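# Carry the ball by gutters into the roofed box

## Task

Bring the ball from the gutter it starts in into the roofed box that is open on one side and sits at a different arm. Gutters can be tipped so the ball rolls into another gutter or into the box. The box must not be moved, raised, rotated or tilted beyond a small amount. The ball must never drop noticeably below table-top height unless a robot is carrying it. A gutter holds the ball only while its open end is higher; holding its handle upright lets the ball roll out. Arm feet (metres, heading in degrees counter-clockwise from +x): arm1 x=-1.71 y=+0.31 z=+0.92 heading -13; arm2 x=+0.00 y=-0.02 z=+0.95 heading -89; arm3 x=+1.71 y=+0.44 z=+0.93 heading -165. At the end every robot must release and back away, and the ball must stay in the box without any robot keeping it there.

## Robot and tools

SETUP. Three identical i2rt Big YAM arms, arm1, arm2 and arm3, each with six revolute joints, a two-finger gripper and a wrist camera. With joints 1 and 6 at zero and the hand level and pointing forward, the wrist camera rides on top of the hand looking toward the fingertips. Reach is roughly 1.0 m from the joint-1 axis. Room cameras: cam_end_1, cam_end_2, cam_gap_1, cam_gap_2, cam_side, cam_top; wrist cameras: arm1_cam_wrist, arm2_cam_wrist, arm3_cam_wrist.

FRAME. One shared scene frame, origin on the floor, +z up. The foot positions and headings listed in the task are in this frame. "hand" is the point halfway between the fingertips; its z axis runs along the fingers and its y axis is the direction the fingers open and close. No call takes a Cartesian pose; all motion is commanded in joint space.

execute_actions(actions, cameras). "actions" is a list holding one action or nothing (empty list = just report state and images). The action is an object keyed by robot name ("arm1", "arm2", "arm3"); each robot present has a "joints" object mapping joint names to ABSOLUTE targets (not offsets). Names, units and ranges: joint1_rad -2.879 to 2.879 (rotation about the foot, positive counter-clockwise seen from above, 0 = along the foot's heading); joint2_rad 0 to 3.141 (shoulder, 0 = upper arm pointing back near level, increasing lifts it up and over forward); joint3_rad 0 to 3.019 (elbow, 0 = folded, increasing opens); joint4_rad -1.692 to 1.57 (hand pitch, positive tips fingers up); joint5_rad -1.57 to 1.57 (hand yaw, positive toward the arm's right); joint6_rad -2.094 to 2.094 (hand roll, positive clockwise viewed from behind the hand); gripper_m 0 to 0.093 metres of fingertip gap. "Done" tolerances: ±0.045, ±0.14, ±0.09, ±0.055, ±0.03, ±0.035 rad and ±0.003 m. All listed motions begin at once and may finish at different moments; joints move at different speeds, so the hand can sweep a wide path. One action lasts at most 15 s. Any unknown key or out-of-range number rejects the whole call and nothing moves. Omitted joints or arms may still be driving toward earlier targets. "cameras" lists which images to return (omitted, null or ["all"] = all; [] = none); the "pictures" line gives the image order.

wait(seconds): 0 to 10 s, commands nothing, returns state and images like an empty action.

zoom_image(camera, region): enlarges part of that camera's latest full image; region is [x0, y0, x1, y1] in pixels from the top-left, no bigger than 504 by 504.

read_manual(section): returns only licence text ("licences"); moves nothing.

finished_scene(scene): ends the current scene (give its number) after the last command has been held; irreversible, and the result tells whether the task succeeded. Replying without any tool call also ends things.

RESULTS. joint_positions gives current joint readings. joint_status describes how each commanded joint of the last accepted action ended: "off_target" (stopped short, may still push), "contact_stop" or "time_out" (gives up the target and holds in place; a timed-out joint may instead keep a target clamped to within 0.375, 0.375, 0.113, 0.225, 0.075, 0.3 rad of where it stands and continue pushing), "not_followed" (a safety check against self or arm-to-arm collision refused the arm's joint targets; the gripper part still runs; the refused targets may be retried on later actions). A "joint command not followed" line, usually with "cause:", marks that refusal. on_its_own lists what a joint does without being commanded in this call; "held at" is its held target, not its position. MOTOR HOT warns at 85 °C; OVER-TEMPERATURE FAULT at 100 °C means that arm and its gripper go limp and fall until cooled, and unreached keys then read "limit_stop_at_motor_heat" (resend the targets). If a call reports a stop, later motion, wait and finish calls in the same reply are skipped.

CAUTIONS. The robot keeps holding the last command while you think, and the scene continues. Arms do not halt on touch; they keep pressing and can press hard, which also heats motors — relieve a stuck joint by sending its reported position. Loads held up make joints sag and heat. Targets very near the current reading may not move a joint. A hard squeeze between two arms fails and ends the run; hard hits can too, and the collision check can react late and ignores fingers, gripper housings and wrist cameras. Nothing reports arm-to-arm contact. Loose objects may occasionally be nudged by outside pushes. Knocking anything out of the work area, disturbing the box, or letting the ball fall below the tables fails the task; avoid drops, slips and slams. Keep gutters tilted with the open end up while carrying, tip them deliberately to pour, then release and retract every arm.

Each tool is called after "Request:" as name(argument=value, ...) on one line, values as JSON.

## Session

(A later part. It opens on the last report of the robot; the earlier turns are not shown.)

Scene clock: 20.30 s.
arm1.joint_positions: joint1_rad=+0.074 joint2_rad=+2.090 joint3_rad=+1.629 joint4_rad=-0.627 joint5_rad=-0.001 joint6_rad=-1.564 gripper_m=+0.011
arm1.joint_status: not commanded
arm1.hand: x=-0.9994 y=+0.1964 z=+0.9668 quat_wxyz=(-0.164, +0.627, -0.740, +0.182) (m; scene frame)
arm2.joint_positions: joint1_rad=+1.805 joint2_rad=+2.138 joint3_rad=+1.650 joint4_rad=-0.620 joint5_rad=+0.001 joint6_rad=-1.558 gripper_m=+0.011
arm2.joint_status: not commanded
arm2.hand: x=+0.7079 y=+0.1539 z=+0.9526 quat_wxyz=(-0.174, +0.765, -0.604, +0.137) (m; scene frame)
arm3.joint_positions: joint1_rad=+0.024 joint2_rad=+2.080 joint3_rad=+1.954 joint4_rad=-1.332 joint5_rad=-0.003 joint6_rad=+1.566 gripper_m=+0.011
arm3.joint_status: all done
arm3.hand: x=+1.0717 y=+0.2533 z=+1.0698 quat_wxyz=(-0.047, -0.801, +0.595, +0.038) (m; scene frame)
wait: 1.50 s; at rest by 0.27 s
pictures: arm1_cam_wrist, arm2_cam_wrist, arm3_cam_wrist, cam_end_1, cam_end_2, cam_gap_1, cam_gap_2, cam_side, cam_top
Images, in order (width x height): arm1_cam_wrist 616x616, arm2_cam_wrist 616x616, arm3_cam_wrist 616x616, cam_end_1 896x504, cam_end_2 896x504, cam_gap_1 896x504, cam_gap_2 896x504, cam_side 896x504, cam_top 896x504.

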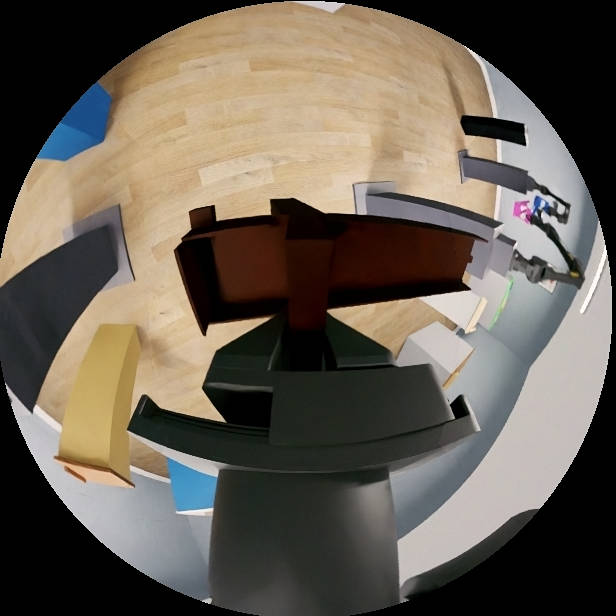

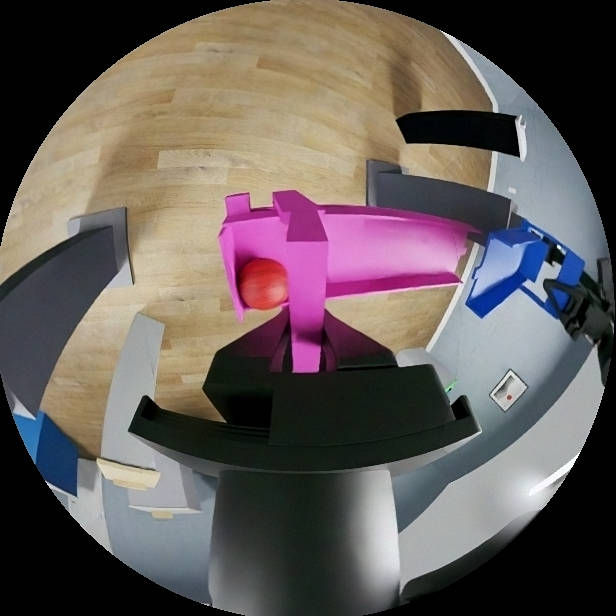

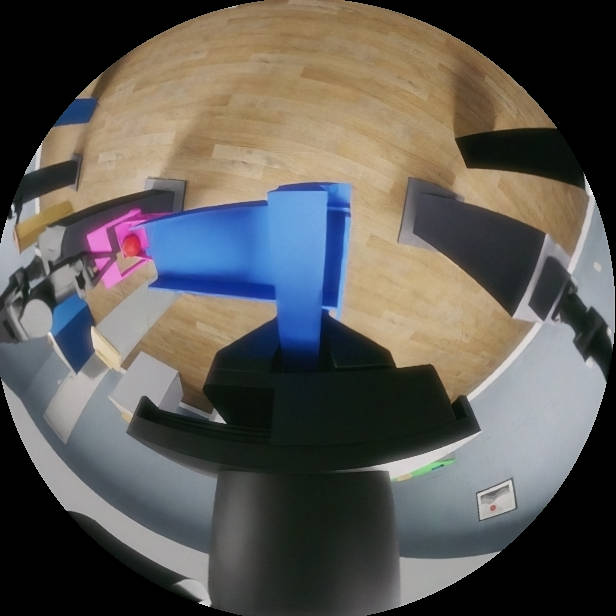

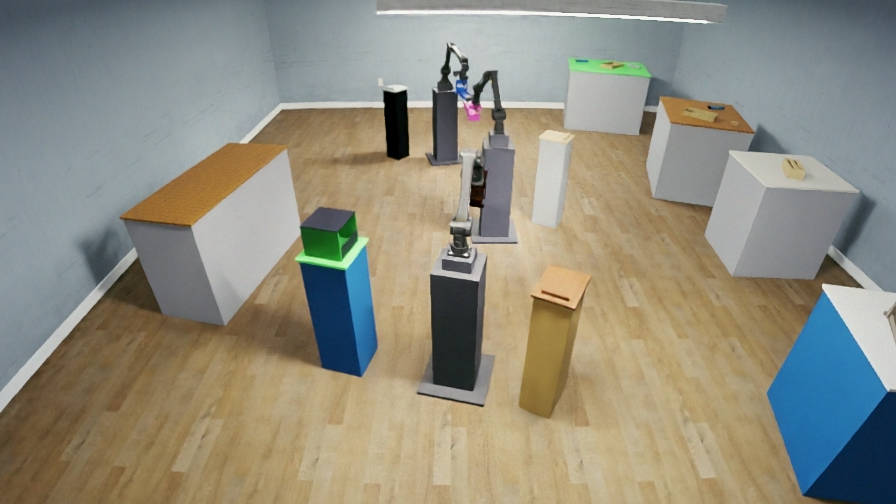

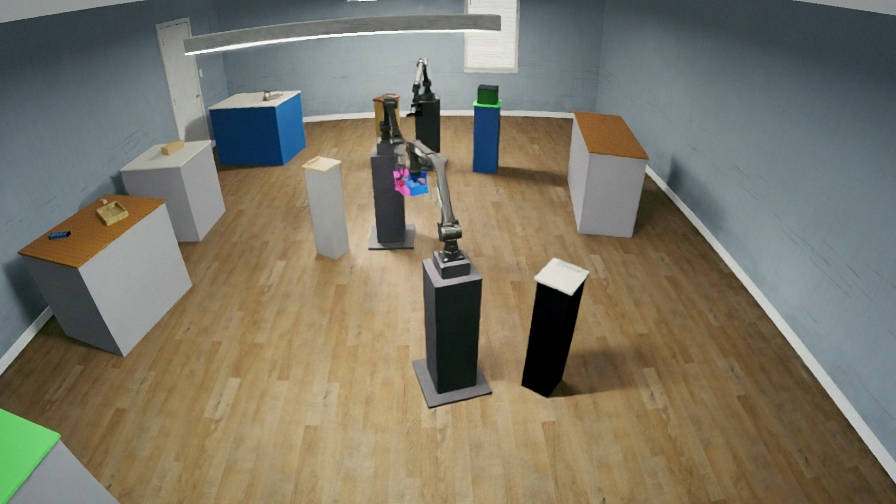

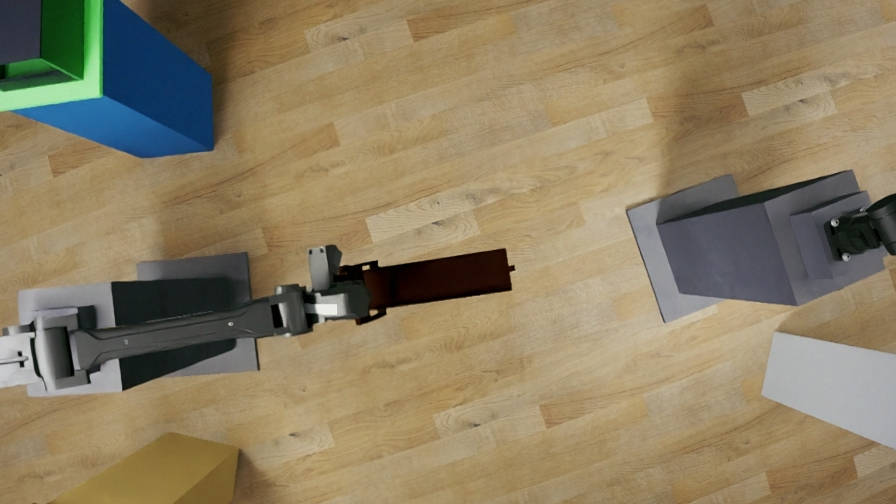

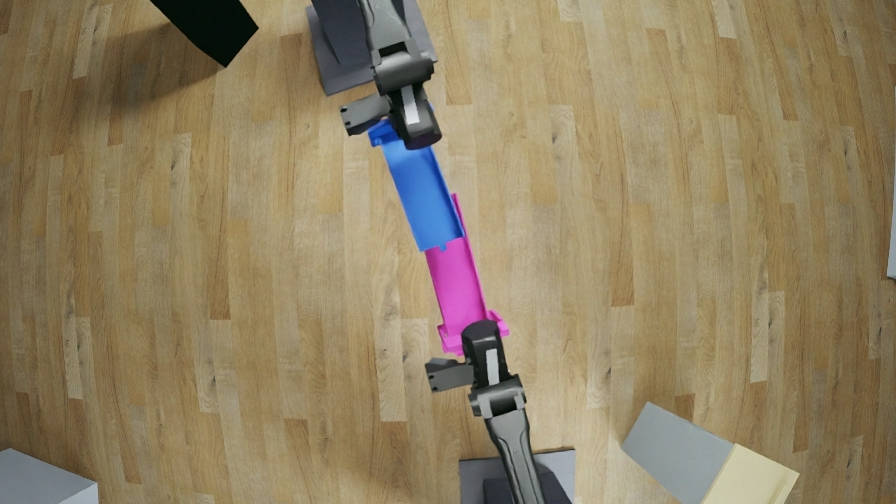

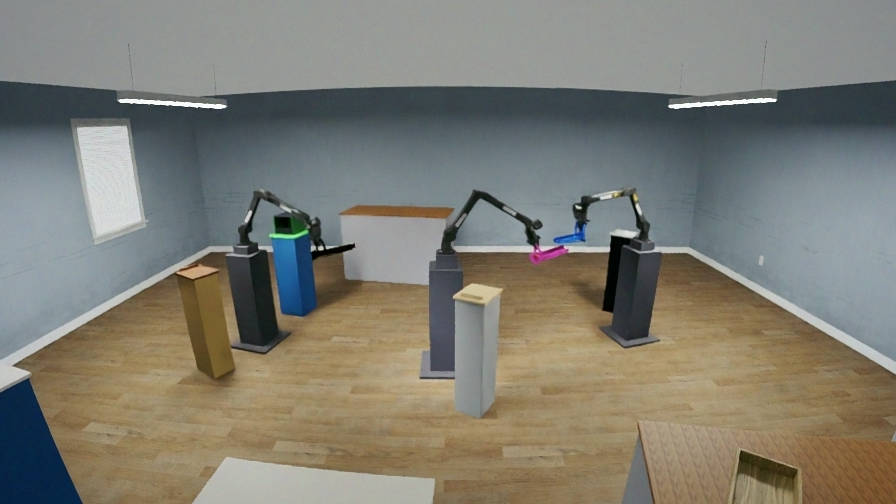

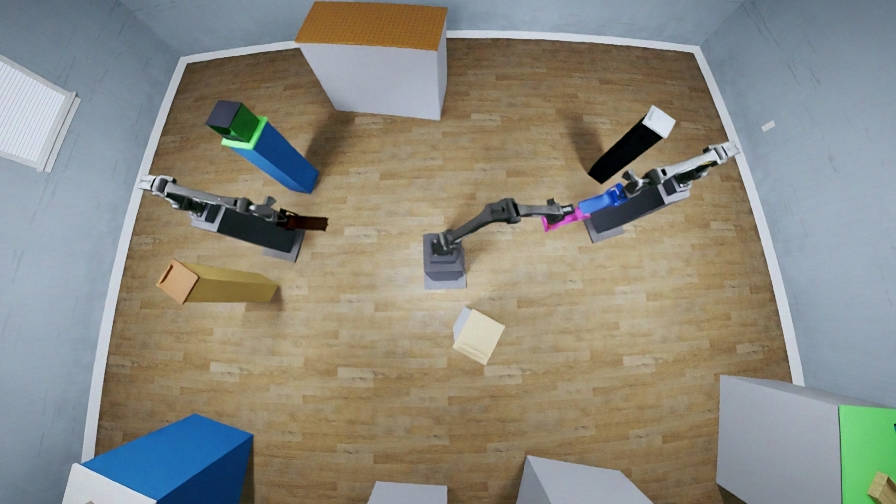

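Request:
execute_actions(actions=[{"arm3":{"joints":{"joint2_rad":1.7}}}], cameras=[])

Request:
execute_actions(actions=[{"arm3":{"joints":{"joint1_rad":-2.155,"joint2_rad":1.57,"joint3_rad":1.24,"joint4_rad":-0.95,"joint5_rad":-0.37,"joint6_rad":0.39}},"arm2":{"joints":{"joint2_rad":1.7,"joint4_rad":-0.75}}}], cameras=[])

Request:
execute_actions(actions=[{"arm3":{"joints":{"joint2_rad":1.83,"joint4_rad":-0.82}},"arm2":{"joints":{"joint1_rad":-1.8}}}], cameras=[])

Request:
execute_actions(actions=[{"arm3":{"joints":{"gripper_m":0.09}},"arm2":{"joints":{"joint4_rad":-1.1}}}], cameras=["cam_side","cam_gap_1","cam_end_2"])

Request:
zoom_image(camera="cam_side", region=[230, 160, 470, 290])

Scene clock: 22.13 s.
arm1.joint_positions: joint1_rad=+0.074 joint2_rad=+2.090 joint3_rad=+1.629 joint4_rad=-0.627 joint5_rad=-0.001 joint6_rad=-1.564 gripper_m=+0.011
arm1.joint_status: not commanded
arm1.hand: x=-0.9994 y=+0.1964 z=+0.9668 quat_wxyz=(-0.164, +0.627, -0.740, +0.182) (m; scene frame)
arm2.joint_positions: joint1_rad=+1.805 joint2_rad=+2.138 joint3_rad=+1.650 joint4_rad=-0.620 joint5_rad=+0.001 joint6_rad=-1.558 gripper_m=+0.011
arm2.joint_status: not commanded
arm2.hand: x=+0.7079 y=+0.1539 z=+0.9526 quat_wxyz=(-0.174, +0.765, -0.604, +0.137) (m; scene frame)
arm3.joint_positions: joint1_rad=+0.024 joint2_rad=+1.717 joint3_rad=+1.979 joint4_rad=-1.336 joint5_rad=-0.003 joint6_rad=+1.566 gripper_m=+0.011
arm3.joint_status: all done
arm3.hand: x=+1.1146 y=+0.2639 z=+1.3123 quat_wxyz=(-0.198, -0.778, +0.576, +0.152) (m; scene frame)
pictures: none
No camera images: the call's "cameras" was empty. Leave "cameras" out to get every camera's image.

Scene clock: 24.27 s.
arm1.joint_positions: joint1_rad=+0.074 joint2_rad=+2.090 joint3_rad=+1.629 joint4_rad=-0.627 joint5_rad=-0.001 joint6_rad=-1.564 gripper_m=+0.011
arm1.joint_status: not commanded
arm1.hand: x=-0.9994 y=+0.1964 z=+0.9668 quat_wxyz=(-0.164, +0.627, -0.740, +0.182) (m; scene frame)
arm2.joint_positions: joint1_rad=+1.805 joint2_rad=+1.729 joint3_rad=+1.686 joint4_rad=-0.746 joint5_rad=+0.001 joint6_rad=-1.558 gripper_m=+0.011
arm2.joint_status: all done
arm2.hand: x=+0.6865 y=+0.1498 z=+1.2413 quat_wxyz=(-0.295, +0.728, -0.575, +0.229) (m; scene frame)
arm3.joint_positions: joint1_rad=-2.162 joint2_rad=+1.599 joint3_rad=+1.226 joint4_rad=-0.958 joint5_rad=-0.364 joint6_rad=+0.401 gripper_m=+0.011
arm3.joint_status: all done
arm3.hand: x=+1.8239 y=+0.9480 z=+1.0704 quat_wxyz=(-0.055, -0.418, +0.882, +0.213) (m; scene frame)
pictures: none
No camera images: the call's "cameras" was empty. Leave "cameras" out to get every camera's image.

Scene clock: 27.33 s.
arm1.joint_positions: joint1_rad=+0.074 joint2_rad=+2.090 joint3_rad=+1.629 joint4_rad=-0.627 joint5_rad=-0.001 joint6_rad=-1.564 gripper_m=+0.011
arm1.joint_status: not commanded
arm1.hand: x=-0.9994 y=+0.1964 z=+0.9668 quat_wxyz=(-0.164, +0.627, -0.740, +0.182) (m; scene frame)
arm2.joint_positions: joint1_rad=-1.806 joint2_rad=+1.732 joint3_rad=+1.686 joint4_rad=-0.746 joint5_rad=+0.003 joint6_rad=-1.558 gripper_m=+0.011
arm2.joint_status: all done
arm2.hand: x=-0.6818 y=+0.1356 z=+1.2587 quat_wxyz=(+0.297, -0.727, -0.569, +0.245) (m; scene frame)
arm3.joint_positions: joint1_rad=-2.162 joint2_rad=+1.845 joint3_rad=+1.223 joint4_rad=-0.832 joint5_rad=-0.369 joint6_rad=+0.394 gripper_m=+0.010
arm3.joint_status: all done
arm3.hand: x=+1.8268 y=+0.9640 z=+0.9520 quat_wxyz=(-0.098, -0.414, +0.889, +0.172) (m; scene frame)
pictures: none
No camera images: the call's "cameras" was empty. Leave "cameras" out to get every camera's image.

Scene clock: 28.40 s.
arm1.joint_positions: joint1_rad=+0.074 joint2_rad=+2.090 joint3_rad=+1.629 joint4_rad=-0.627 joint5_rad=-0.001 joint6_rad=-1.564 gripper_m=+0.011
arm1.joint_status: not commanded
arm1.hand: x=-0.9994 y=+0.1964 z=+0.9668 quat_wxyz=(-0.164, +0.627, -0.740, +0.182) (m; scene frame)
arm2.joint_positions: joint1_rad=-1.806 joint2_rad=+1.732 joint3_rad=+1.686 joint4_rad=-1.091 joint5_rad=+0.003 joint6_rad=-1.558 gripper_m=+0.011
arm2.joint_status: all done
arm2.hand: x=-0.6150 y=+0.1198 z=+1.2100 quat_wxyz=(+0.169, -0.767, -0.603, +0.142) (m; scene frame)
arm3.joint_positions: joint1_rad=-2.162 joint2_rad=+1.844 joint3_rad=+1.223 joint4_rad=-0.832 joint5_rad=-0.369 joint6_rad=+0.394 gripper_m=+0.090
arm3.joint_status: all done
arm3.hand: x=+1.8265 y=+0.9641 z=+0.9522 quat_wxyz=(-0.098, -0.414, +0.889, +0.172) (m; scene frame)
pictures: cam_end_2, cam_gap_1, cam_side
Images, in order (width x height): cam_end_2 896x504, cam_gap_1 896x504, cam_side 896x504.

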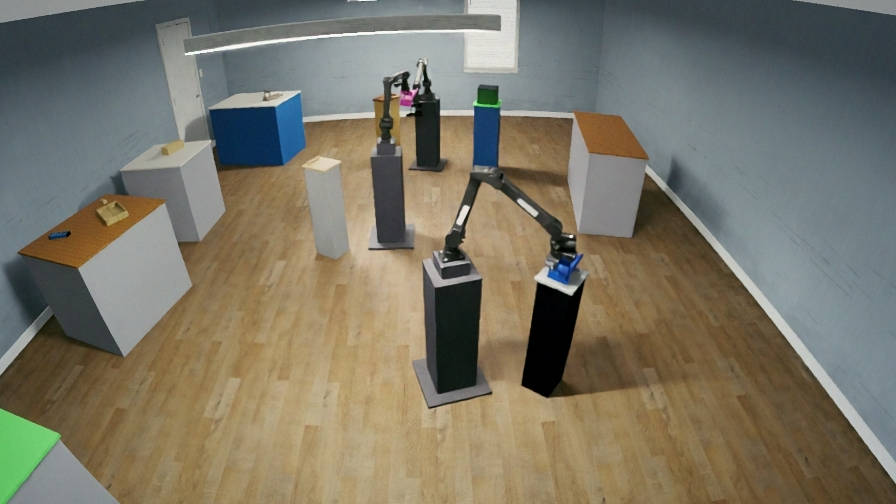

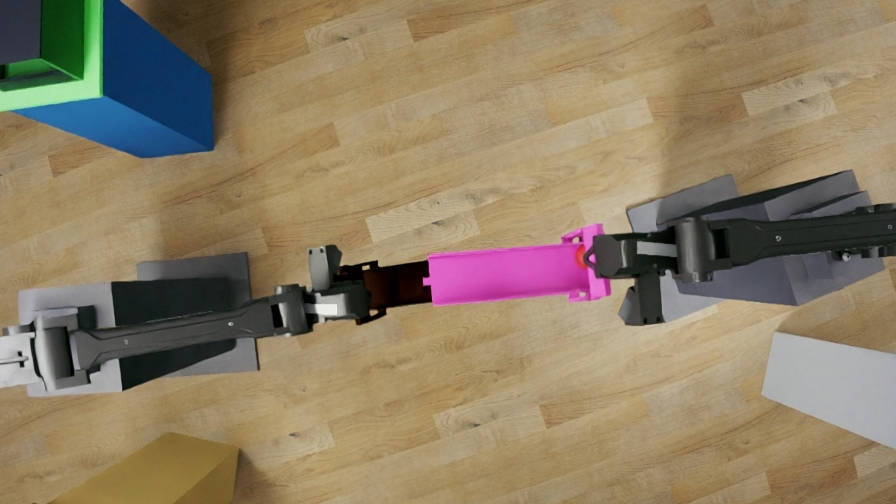

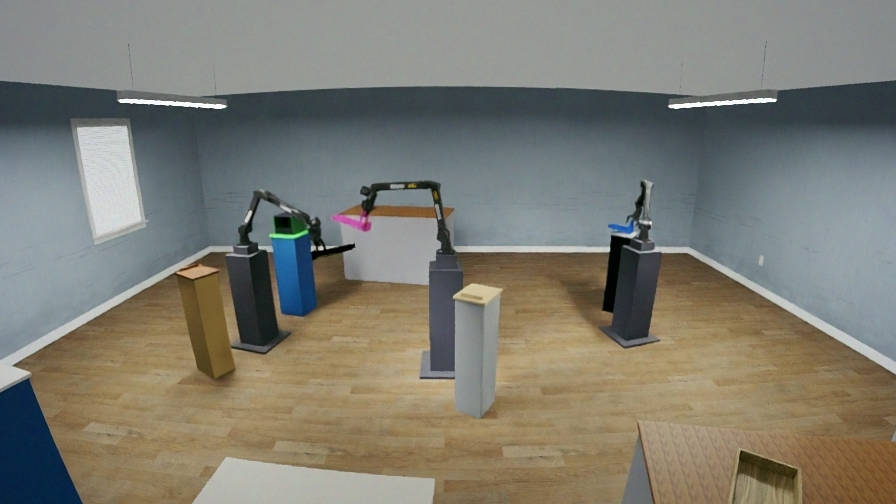

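Region (230, 160, 470, 290) of cam_side's 896x504 image, scaled by 2.100, with more detail than that image has; it fills the top 273 rows of this view, and the rest is white.

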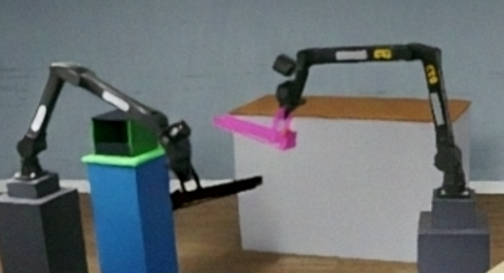

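Request:
execute_actions(actions=[{"arm3":{"joints":{"joint2_rad":1.5}},"arm2":{"joints":{"joint2_rad":1.83}}}], cameras=["cam_side","cam_gap_1"])

Request:
zoom_image(camera="cam_side", region=[230, 160, 470, 290])

Scene clock: 29.80 s.
arm1.joint_positions: joint1_rad=+0.074 joint2_rad=+2.090 joint3_rad=+1.629 joint4_rad=-0.627 joint5_rad=-0.001 joint6_rad=-1.564 gripper_m=+0.011
arm1.joint_status: not commanded
arm1.hand: x=-0.9994 y=+0.1964 z=+0.9668 quat_wxyz=(-0.164, +0.627, -0.740, +0.182) (m; scene frame)
arm2.joint_positions: joint1_rad=-1.806 joint2_rad=+1.871 joint3_rad=+1.686 joint4_rad=-1.091 joint5_rad=+0.003 joint6_rad=-1.558 gripper_m=+0.011
arm2.joint_status: all done
arm2.hand: x=-0.6269 y=+0.1216 z=+1.1242 quat_wxyz=(+0.116, -0.777, -0.611, +0.099) (m; scene frame)
arm3.joint_positions: joint1_rad=-2.162 joint2_rad=+1.491 joint3_rad=+1.223 joint4_rad=-0.832 joint5_rad=-0.369 joint6_rad=+0.394 gripper_m=+0.090
arm3.joint_status: all done
arm3.hand: x=+1.8304 y=+0.9691 z=+1.1341 quat_wxyz=(+0.023, -0.431, +0.852, +0.294) (m; scene frame)
pictures: cam_gap_1, cam_side
Images, in order (width x height): cam_gap_1 896x504, cam_side 896x504.

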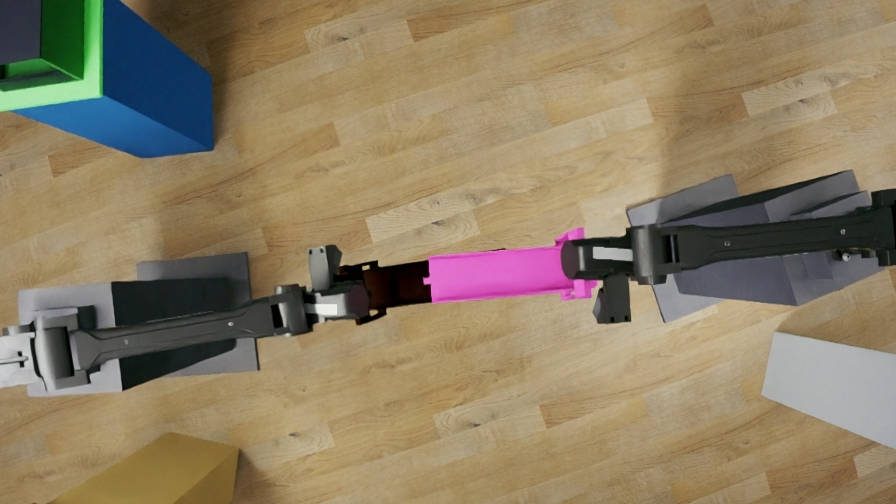

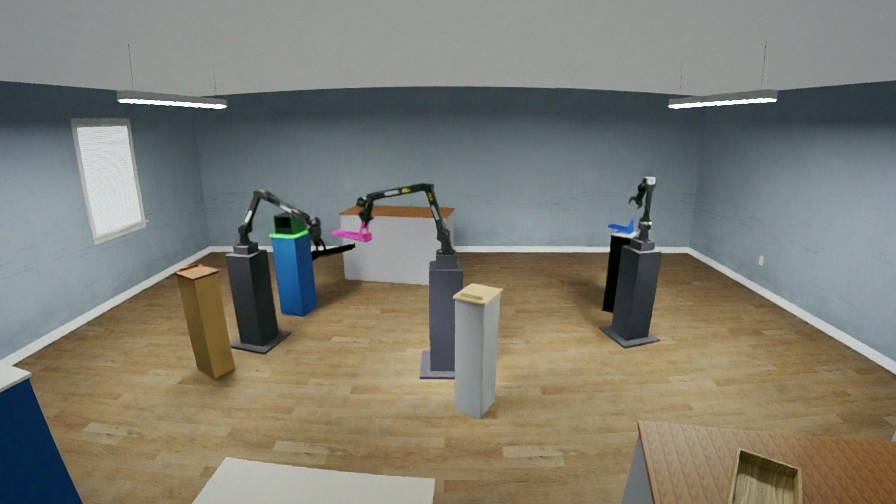

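Region (230, 160, 470, 290) of cam_side's 896x504 image, scaled by 2.100, with more detail than that image has; it fills the top 273 rows of this view, and the rest is white.

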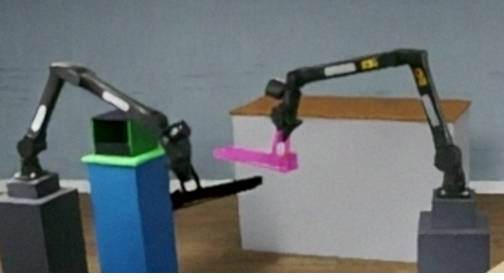

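Request:
execute_actions(actions=[{"arm2":{"joints":{"joint4_rad":-1.29}}}], cameras=[])

Request:
wait(seconds=1.5)

Scene clock: 31.07 s.
arm1.joint_positions: joint1_rad=+0.074 joint2_rad=+2.090 joint3_rad=+1.629 joint4_rad=-0.627 joint5_rad=-0.001 joint6_rad=-1.564 gripper_m=+0.011
arm1.joint_status: not commanded
arm1.hand: x=-0.9994 y=+0.1964 z=+0.9668 quat_wxyz=(-0.164, +0.627, -0.740, +0.182) (m; scene frame)
arm2.joint_positions: joint1_rad=-1.806 joint2_rad=+1.871 joint3_rad=+1.686 joint4_rad=-1.277 joint5_rad=+0.003 joint6_rad=-1.558 gripper_m=+0.011
arm2.joint_status: all done
arm2.hand: x=-0.5833 y=+0.1116 z=+1.1145 quat_wxyz=(+0.044, -0.784, -0.618, +0.041) (m; scene frame)
arm3.joint_positions: joint1_rad=-2.162 joint2_rad=+1.491 joint3_rad=+1.223 joint4_rad=-0.832 joint5_rad=-0.369 joint6_rad=+0.394 gripper_m=+0.090
arm3.joint_status: not commanded
arm3.hand: x=+1.8304 y=+0.9691 z=+1.1341 quat_wxyz=(+0.023, -0.431, +0.852, +0.294) (m; scene frame)
pictures: none
No camera images: the call's "cameras" was empty. Leave "cameras" out to get every camera's image.

Scene clock: 32.57 s.
arm1.joint_positions: joint1_rad=+0.074 joint2_rad=+2.090 joint3_rad=+1.629 joint4_rad=-0.625 joint5_rad=+0.001 joint6_rad=-1.566 gripper_m=+0.011
arm1.joint_status: not commanded
arm1.hand: x=-0.9992 y=+0.1961 z=+0.9669 quat_wxyz=(-0.163, +0.627, -0.739, +0.183) (m; scene frame)
arm2.joint_positions: joint1_rad=-1.806 joint2_rad=+1.871 joint3_rad=+1.686 joint4_rad=-1.277 joint5_rad=+0.002 joint6_rad=-1.558 gripper_m=+0.011
arm2.joint_status: all done
arm2.hand: x=-0.5833 y=+0.1114 z=+1.1145 quat_wxyz=(+0.044, -0.784, -0.618, +0.041) (m; scene frame)
arm3.joint_positions: joint1_rad=-2.162 joint2_rad=+1.491 joint3_rad=+1.223 joint4_rad=-0.832 joint5_rad=-0.369 joint6_rad=+0.394 gripper_m=+0.090
arm3.joint_status: not commanded
arm3.hand: x=+1.8304 y=+0.9691 z=+1.1341 quat_wxyz=(+0.023, -0.431, +0.852, +0.294) (m; scene frame)
wait: 1.50 s; at rest by 0.27 s
pictures: arm1_cam_wrist, arm2_cam_wrist, arm3_cam_wrist, cam_end_1, cam_end_2, cam_gap_1, cam_gap_2, cam_side, cam_top
Images, in order (width x height): arm1_cam_wrist 616x616, arm2_cam_wrist 616x616, arm3_cam_wrist 616x616, cam_end_1 896x504, cam_end_2 896x504, cam_gap_1 896x504, cam_gap_2 896x504, cam_side 896x504, cam_top 896x504.

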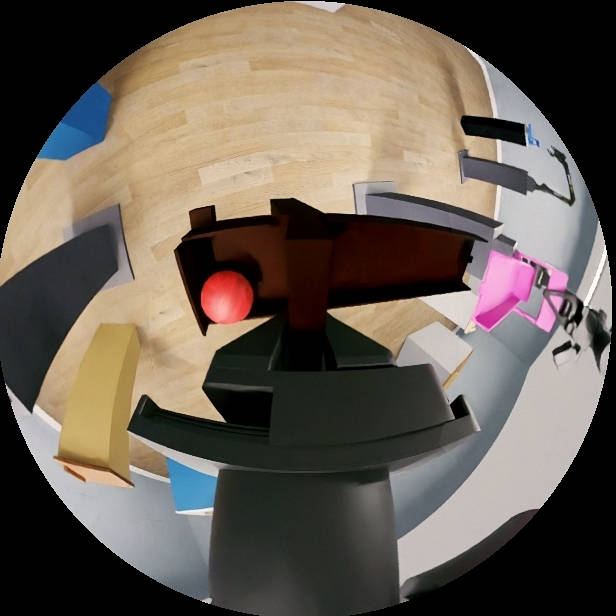

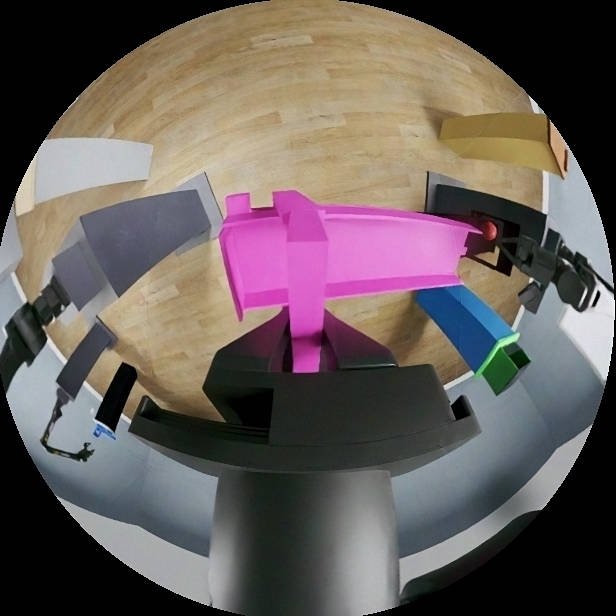

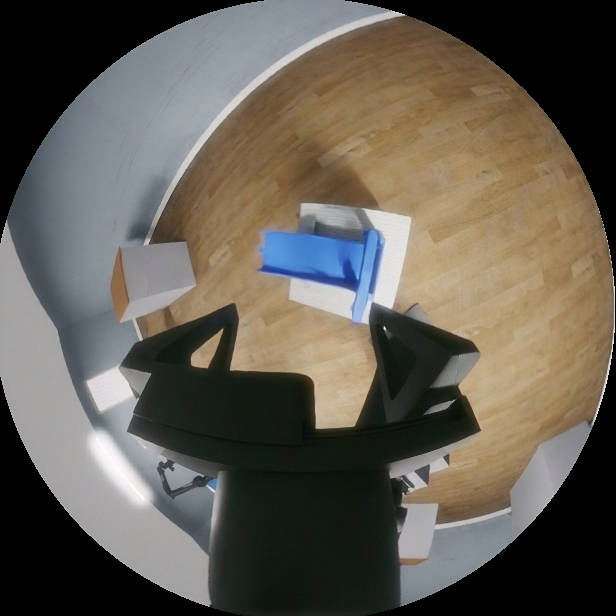

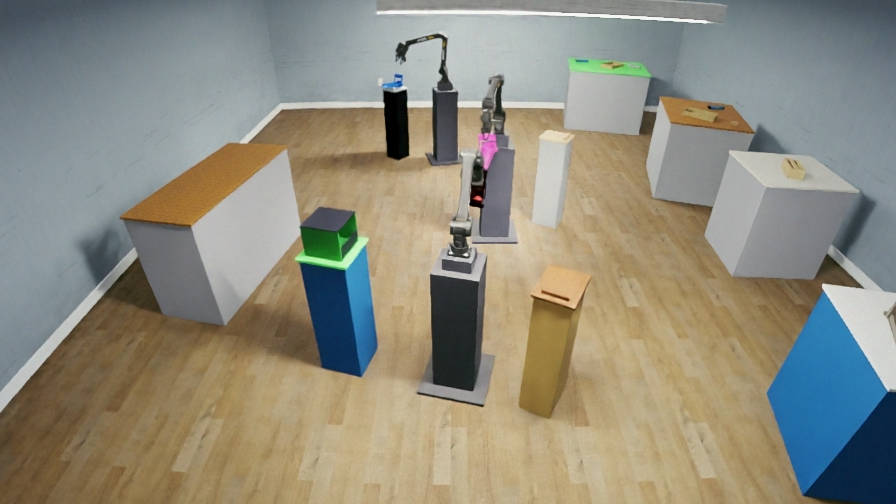

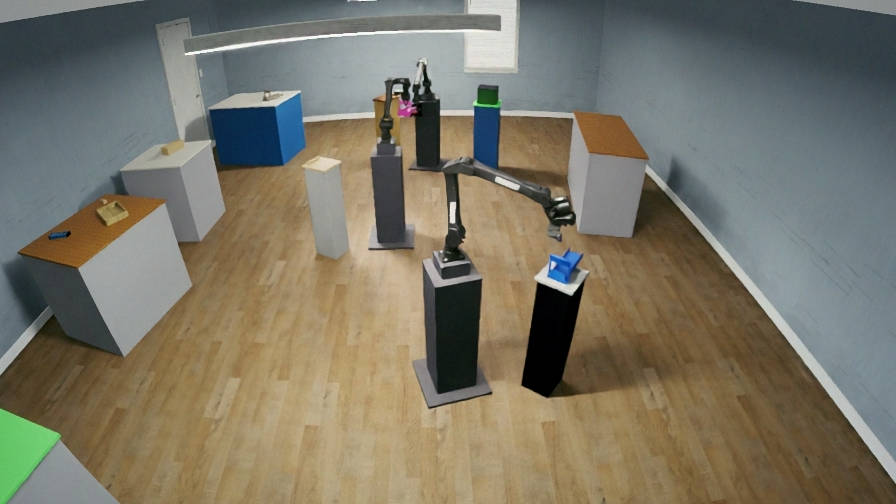

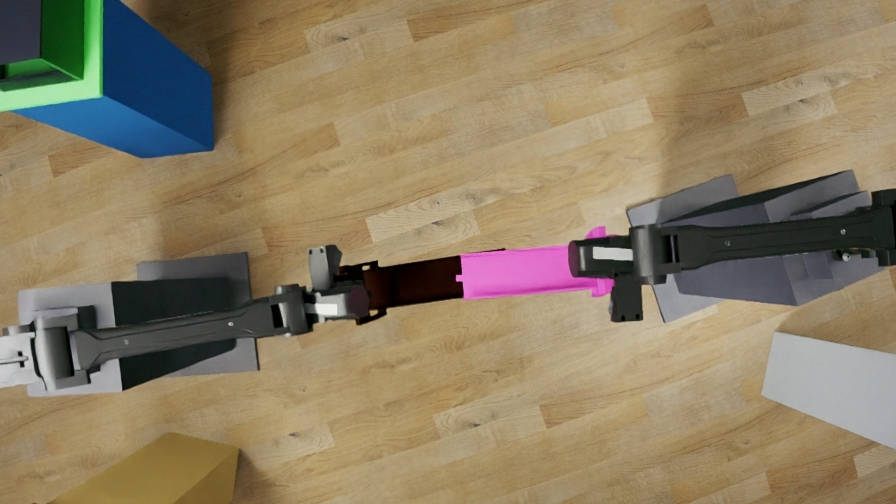

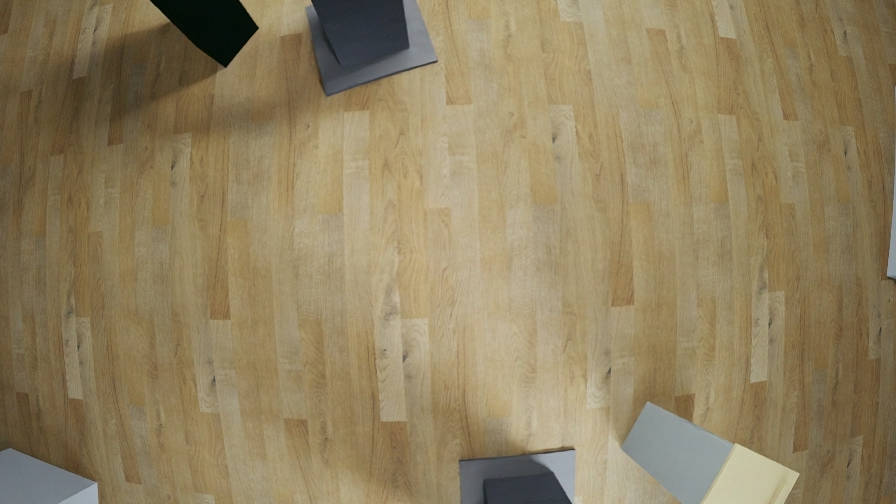

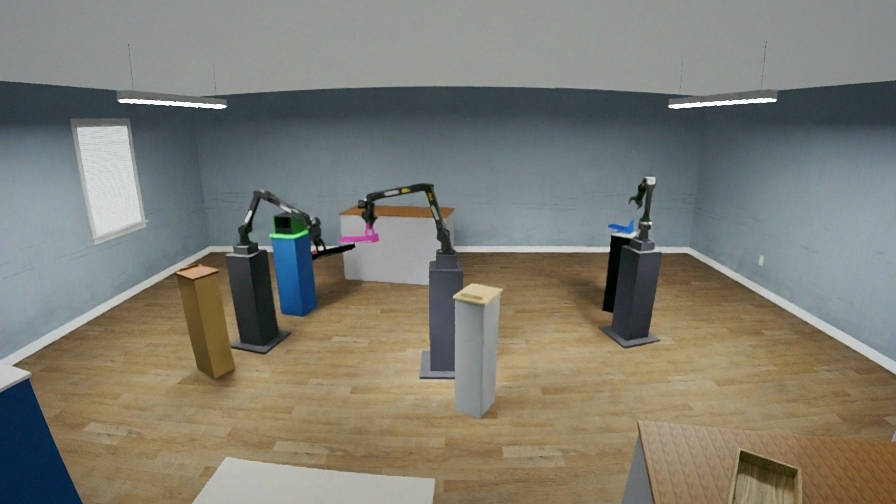

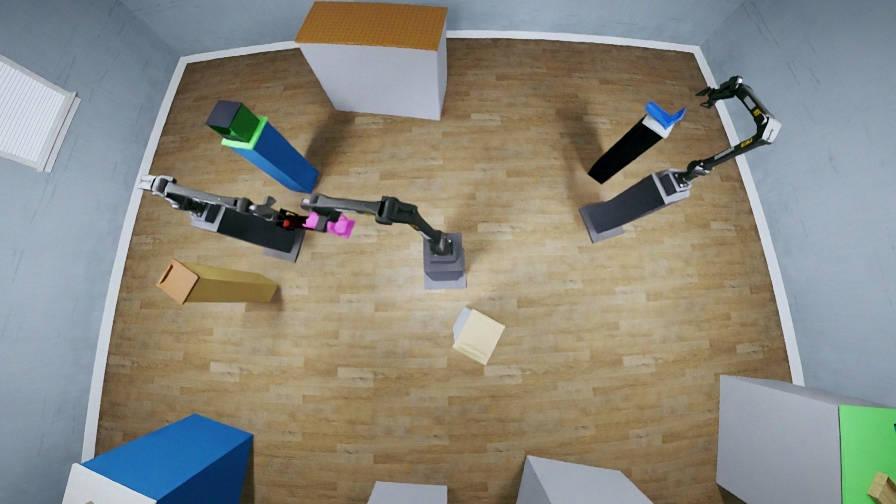

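Ball is in brown.

Request:
execute_actions(actions=[{"arm2":{"joints":{"joint2_rad":1.56}}}], cameras=[])

Request:
execute_actions(actions=[{"arm2":{"joints":{"joint1_rad":0.573,"joint3_rad":1.22,"joint4_rad":-1.0,"joint5_rad":0.37,"joint6_rad":-0.49}}}], cameras=[])

Request:
execute_actions(actions=[{"arm2":{"joints":{"joint2_rad":1.82,"joint4_rad":-0.82}},"arm1":{"joints":{"joint2_rad":1.55}}}], cameras=["arm2_cam_wrist","cam_side"])

Scene clock: 34.07 s.
arm1.joint_positions: joint1_rad=+0.074 joint2_rad=+2.090 joint3_rad=+1.629 joint4_rad=-0.625 joint5_rad=+0.001 joint6_rad=-1.566 gripper_m=+0.011
arm1.joint_status: not commanded
arm1.hand: x=-0.9992 y=+0.1961 z=+0.9669 quat_wxyz=(-0.163, +0.627, -0.739, +0.183) (m; scene frame)
arm2.joint_positions: joint1_rad=-1.806 joint2_rad=+1.575 joint3_rad=+1.686 joint4_rad=-1.279 joint5_rad=+0.002 joint6_rad=-1.558 gripper_m=+0.011
arm2.joint_status: all done
arm2.hand: x=-0.5482 y=+0.1054 z=+1.2815 quat_wxyz=(+0.157, -0.769, -0.605, +0.133) (m; scene frame)
arm3.joint_positions: joint1_rad=-2.162 joint2_rad=+1.491 joint3_rad=+1.223 joint4_rad=-0.832 joint5_rad=-0.369 joint6_rad=+0.394 gripper_m=+0.090
arm3.joint_status: not commanded
arm3.hand: x=+1.8304 y=+0.9691 z=+1.1341 quat_wxyz=(+0.023, -0.431, +0.852, +0.294) (m; scene frame)
pictures: none
No camera images: the call's "cameras" was empty. Leave "cameras" out to get every camera's image.

Scene clock: 36.30 s.
arm1.joint_positions: joint1_rad=+0.074 joint2_rad=+2.090 joint3_rad=+1.629 joint4_rad=-0.625 joint5_rad=+0.001 joint6_rad=-1.566 gripper_m=+0.011
arm1.joint_status: not commanded
arm1.hand: x=-0.9992 y=+0.1961 z=+0.9669 quat_wxyz=(-0.163, +0.627, -0.739, +0.183) (m; scene frame)
arm2.joint_positions: joint1_rad=+0.580 joint2_rad=+1.591 joint3_rad=+1.219 joint4_rad=-1.011 joint5_rad=+0.363 joint6_rad=-0.508 gripper_m=+0.011
arm2.joint_status: all done
arm2.hand: x=+0.2282 y=-0.4693 z=+1.0887 quat_wxyz=(+0.060, -0.244, -0.947, +0.201) (m; scene frame)
arm3.joint_positions: joint1_rad=-2.162 joint2_rad=+1.491 joint3_rad=+1.223 joint4_rad=-0.832 joint5_rad=-0.369 joint6_rad=+0.394 gripper_m=+0.090
arm3.joint_status: not commanded
arm3.hand: x=+1.8304 y=+0.9691 z=+1.1341 quat_wxyz=(+0.023, -0.431, +0.852, +0.294) (m; scene frame)
pictures: none
No camera images: the call's "cameras" was empty. Leave "cameras" out to get every camera's image.

Scene clock: 38.10 s.
arm1.joint_positions: joint1_rad=+0.074 joint2_rad=+1.578 joint3_rad=+1.638 joint4_rad=-0.620 joint5_rad=+0.001 joint6_rad=-1.566 gripper_m=+0.011
arm1.joint_status: all done
arm1.hand: x=-1.0466 y=+0.1998 z=+1.3292 quat_wxyz=(-0.322, +0.563, -0.666, +0.368) (m; scene frame)
arm2.joint_positions: joint1_rad=+0.579 joint2_rad=+1.833 joint3_rad=+1.219 joint4_rad=-0.837 joint5_rad=+0.368 joint6_rad=-0.505 gripper_m=+0.011
arm2.joint_status: all done
arm2.hand: x=+0.2416 y=-0.4947 z=+0.9761 quat_wxyz=(+0.086, -0.241, -0.950, +0.180) (m; scene frame)
arm3.joint_positions: joint1_rad=-2.162 joint2_rad=+1.491 joint3_rad=+1.223 joint4_rad=-0.832 joint5_rad=-0.369 joint6_rad=+0.394 gripper_m=+0.090
arm3.joint_status: not commanded
arm3.hand: x=+1.8304 y=+0.9691 z=+1.1341 quat_wxyz=(+0.023, -0.431, +0.852, +0.294) (m; scene frame)
pictures: arm2_cam_wrist, cam_side
Images, in order (width x height): arm2_cam_wrist 616x616, cam_side 896x504.

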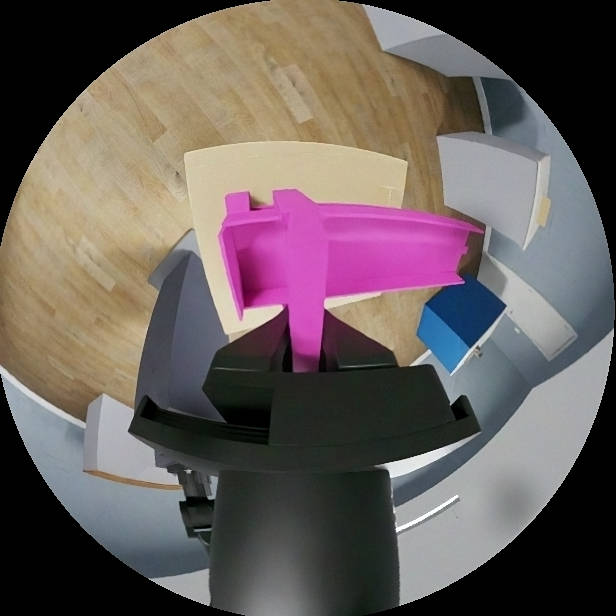

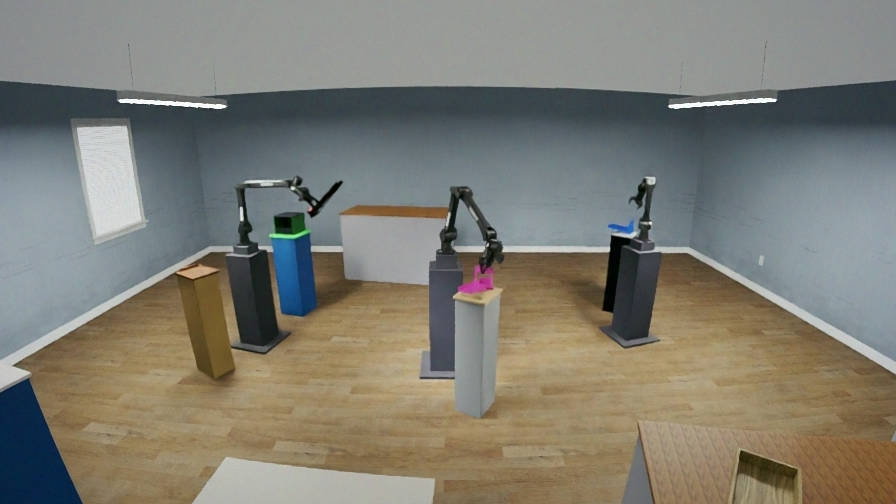

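Request:
execute_actions(actions=[{"arm2":{"joints":{"gripper_m":0.09}},"arm1":{"joints":{"joint2_rad":1.05,"joint3_rad":1.0}}}], cameras=[])

Request:
execute_actions(actions=[{"arm2":{"joints":{"joint2_rad":1.5}},"arm1":{"joints":{"joint2_rad":0.61,"joint3_rad":0.42,"joint4_rad":-0.69}}}], cameras=[])

Request:
execute_actions(actions=[{"arm1":{"joints":{"joint1_rad":1.45}}}], cameras=["arm1_cam_wrist","cam_side","cam_top","cam_end_1"])

Scene clock: 39.67 s.
arm1.joint_positions: joint1_rad=+0.074 joint2_rad=+1.069 joint3_rad=+0.979 joint4_rad=-0.620 joint5_rad=+0.001 joint6_rad=-1.566 gripper_m=+0.011
arm1.joint_status: all done
arm1.hand: x=-1.2587 y=+0.2343 z=+1.2267 quat_wxyz=(-0.279, +0.585, -0.692, +0.318) (m; scene frame)
arm2.joint_positions: joint1_rad=+0.579 joint2_rad=+1.833 joint3_rad=+1.219 joint4_rad=-0.837 joint5_rad=+0.369 joint6_rad=-0.504 gripper_m=+0.090
arm2.joint_status: all done
arm2.hand: x=+0.2414 y=-0.4948 z=+0.9762 quat_wxyz=(+0.086, -0.241, -0.950, +0.180) (m; scene frame)
arm3.joint_positions: joint1_rad=-2.162 joint2_rad=+1.491 joint3_rad=+1.223 joint4_rad=-0.832 joint5_rad=-0.369 joint6_rad=+0.394 gripper_m=+0.090
arm3.joint_status: not commanded
arm3.hand: x=+1.8304 y=+0.9691 z=+1.1341 quat_wxyz=(+0.023, -0.431, +0.852, +0.294) (m; scene frame)
pictures: none
No camera images: the call's "cameras" was empty. Leave "cameras" out to get every camera's image.

Scene clock: 41.27 s.
arm1.joint_positions: joint1_rad=+0.074 joint2_rad=+0.621 joint3_rad=+0.399 joint4_rad=-0.693 joint5_rad=+0.001 joint6_rad=-1.566 gripper_m=+0.011
arm1.joint_status: all done
arm1.hand: x=-1.4442 y=+0.2653 z=+1.0509 quat_wxyz=(-0.217, +0.611, -0.721, +0.246) (m; scene frame)
arm2.joint_positions: joint1_rad=+0.579 joint2_rad=+1.496 joint3_rad=+1.213 joint4_rad=-0.837 joint5_rad=+0.369 joint6_rad=-0.504 gripper_m=+0.090
arm2.joint_status: all done
arm2.hand: x=+0.2463 y=-0.4971 z=+1.1460 quat_wxyz=(-0.036, -0.263, -0.921, +0.286) (m; scene frame)
arm3.joint_positions: joint1_rad=-2.162 joint2_rad=+1.491 joint3_rad=+1.223 joint4_rad=-0.832 joint5_rad=-0.369 joint6_rad=+0.394 gripper_m=+0.090
arm3.joint_status: not commanded
arm3.hand: x=+1.8304 y=+0.9691 z=+1.1341 quat_wxyz=(+0.023, -0.431, +0.852, +0.294) (m; scene frame)
pictures: none
No camera images: the call's "cameras" was empty. Leave "cameras" out to get every camera's image.

Scene clock: 42.93 s.
arm1.joint_positions: joint1_rad=+1.439 joint2_rad=+0.621 joint3_rad=+0.399 joint4_rad=-0.693 joint5_rad=-0.001 joint6_rad=-1.567 gripper_m=+0.011
arm1.joint_status: all done
arm1.hand: x=-1.6189 y=+0.5669 z=+1.0511 quat_wxyz=(-0.322, +0.929, -0.170, +0.062) (m; scene frame)
arm2.joint_positions: joint1_rad=+0.579 joint2_rad=+1.496 joint3_rad=+1.213 joint4_rad=-0.837 joint5_rad=+0.369 joint6_rad=-0.504 gripper_m=+0.090
arm2.joint_status: not commanded
arm2.hand: x=+0.2463 y=-0.4971 z=+1.1460 quat_wxyz=(-0.036, -0.263, -0.921, +0.286) (m; scene frame)
arm3.joint_positions: joint1_rad=-2.162 joint2_rad=+1.491 joint3_rad=+1.223 joint4_rad=-0.832 joint5_rad=-0.369 joint6_rad=+0.394 gripper_m=+0.090
arm3.joint_status: not commanded
arm3.hand: x=+1.8304 y=+0.9691 z=+1.1341 quat_wxyz=(+0.023, -0.431, +0.852, +0.294) (m; scene frame)
pictures: arm1_cam_wrist, cam_end_1, cam_side, cam_top
Images, in order (width x height): arm1_cam_wrist 616x616, cam_end_1 896x504, cam_side 896x504, cam_top 896x504.

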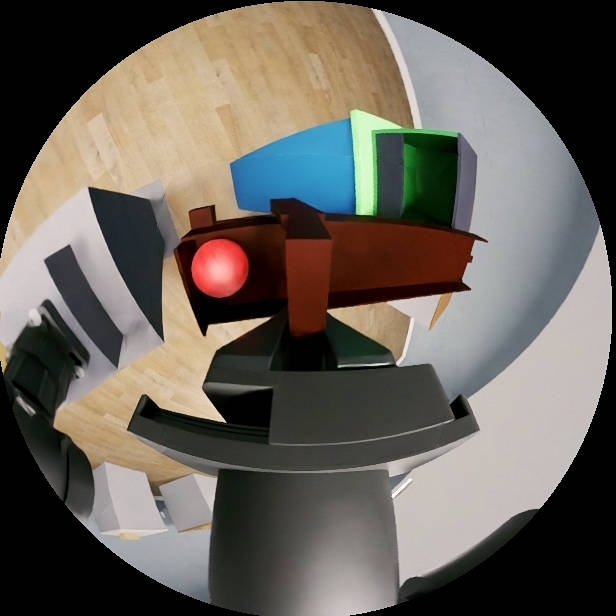

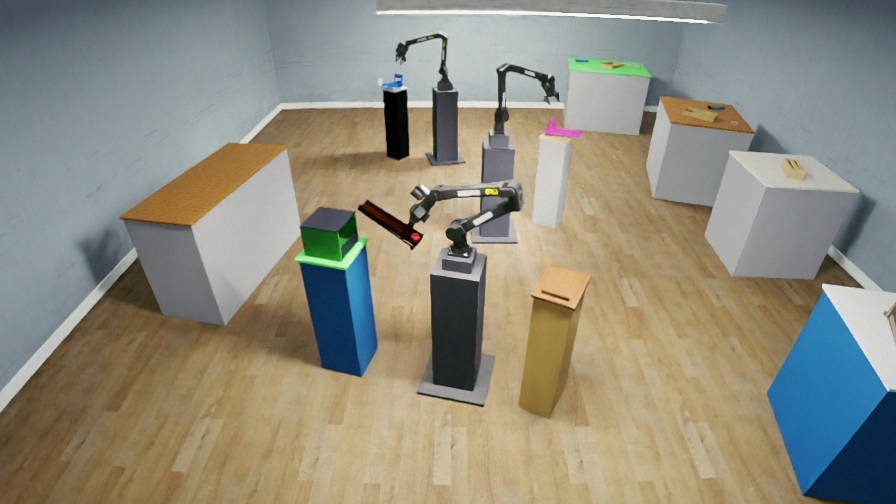

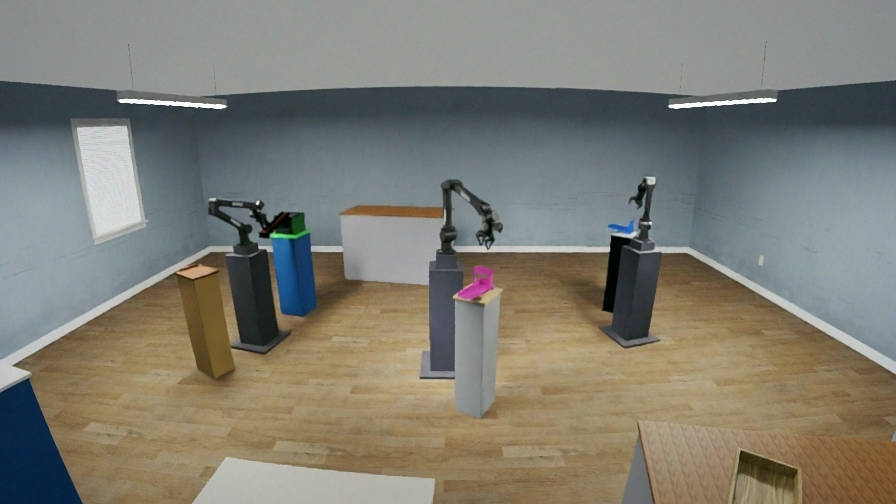

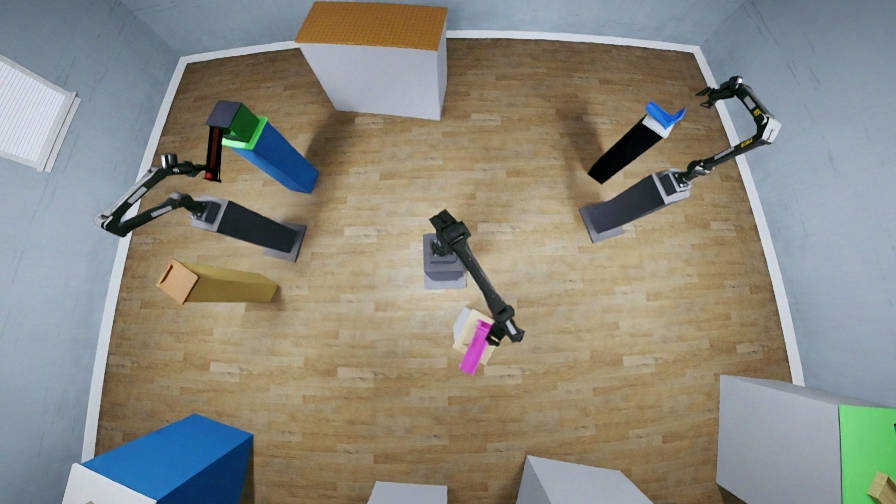

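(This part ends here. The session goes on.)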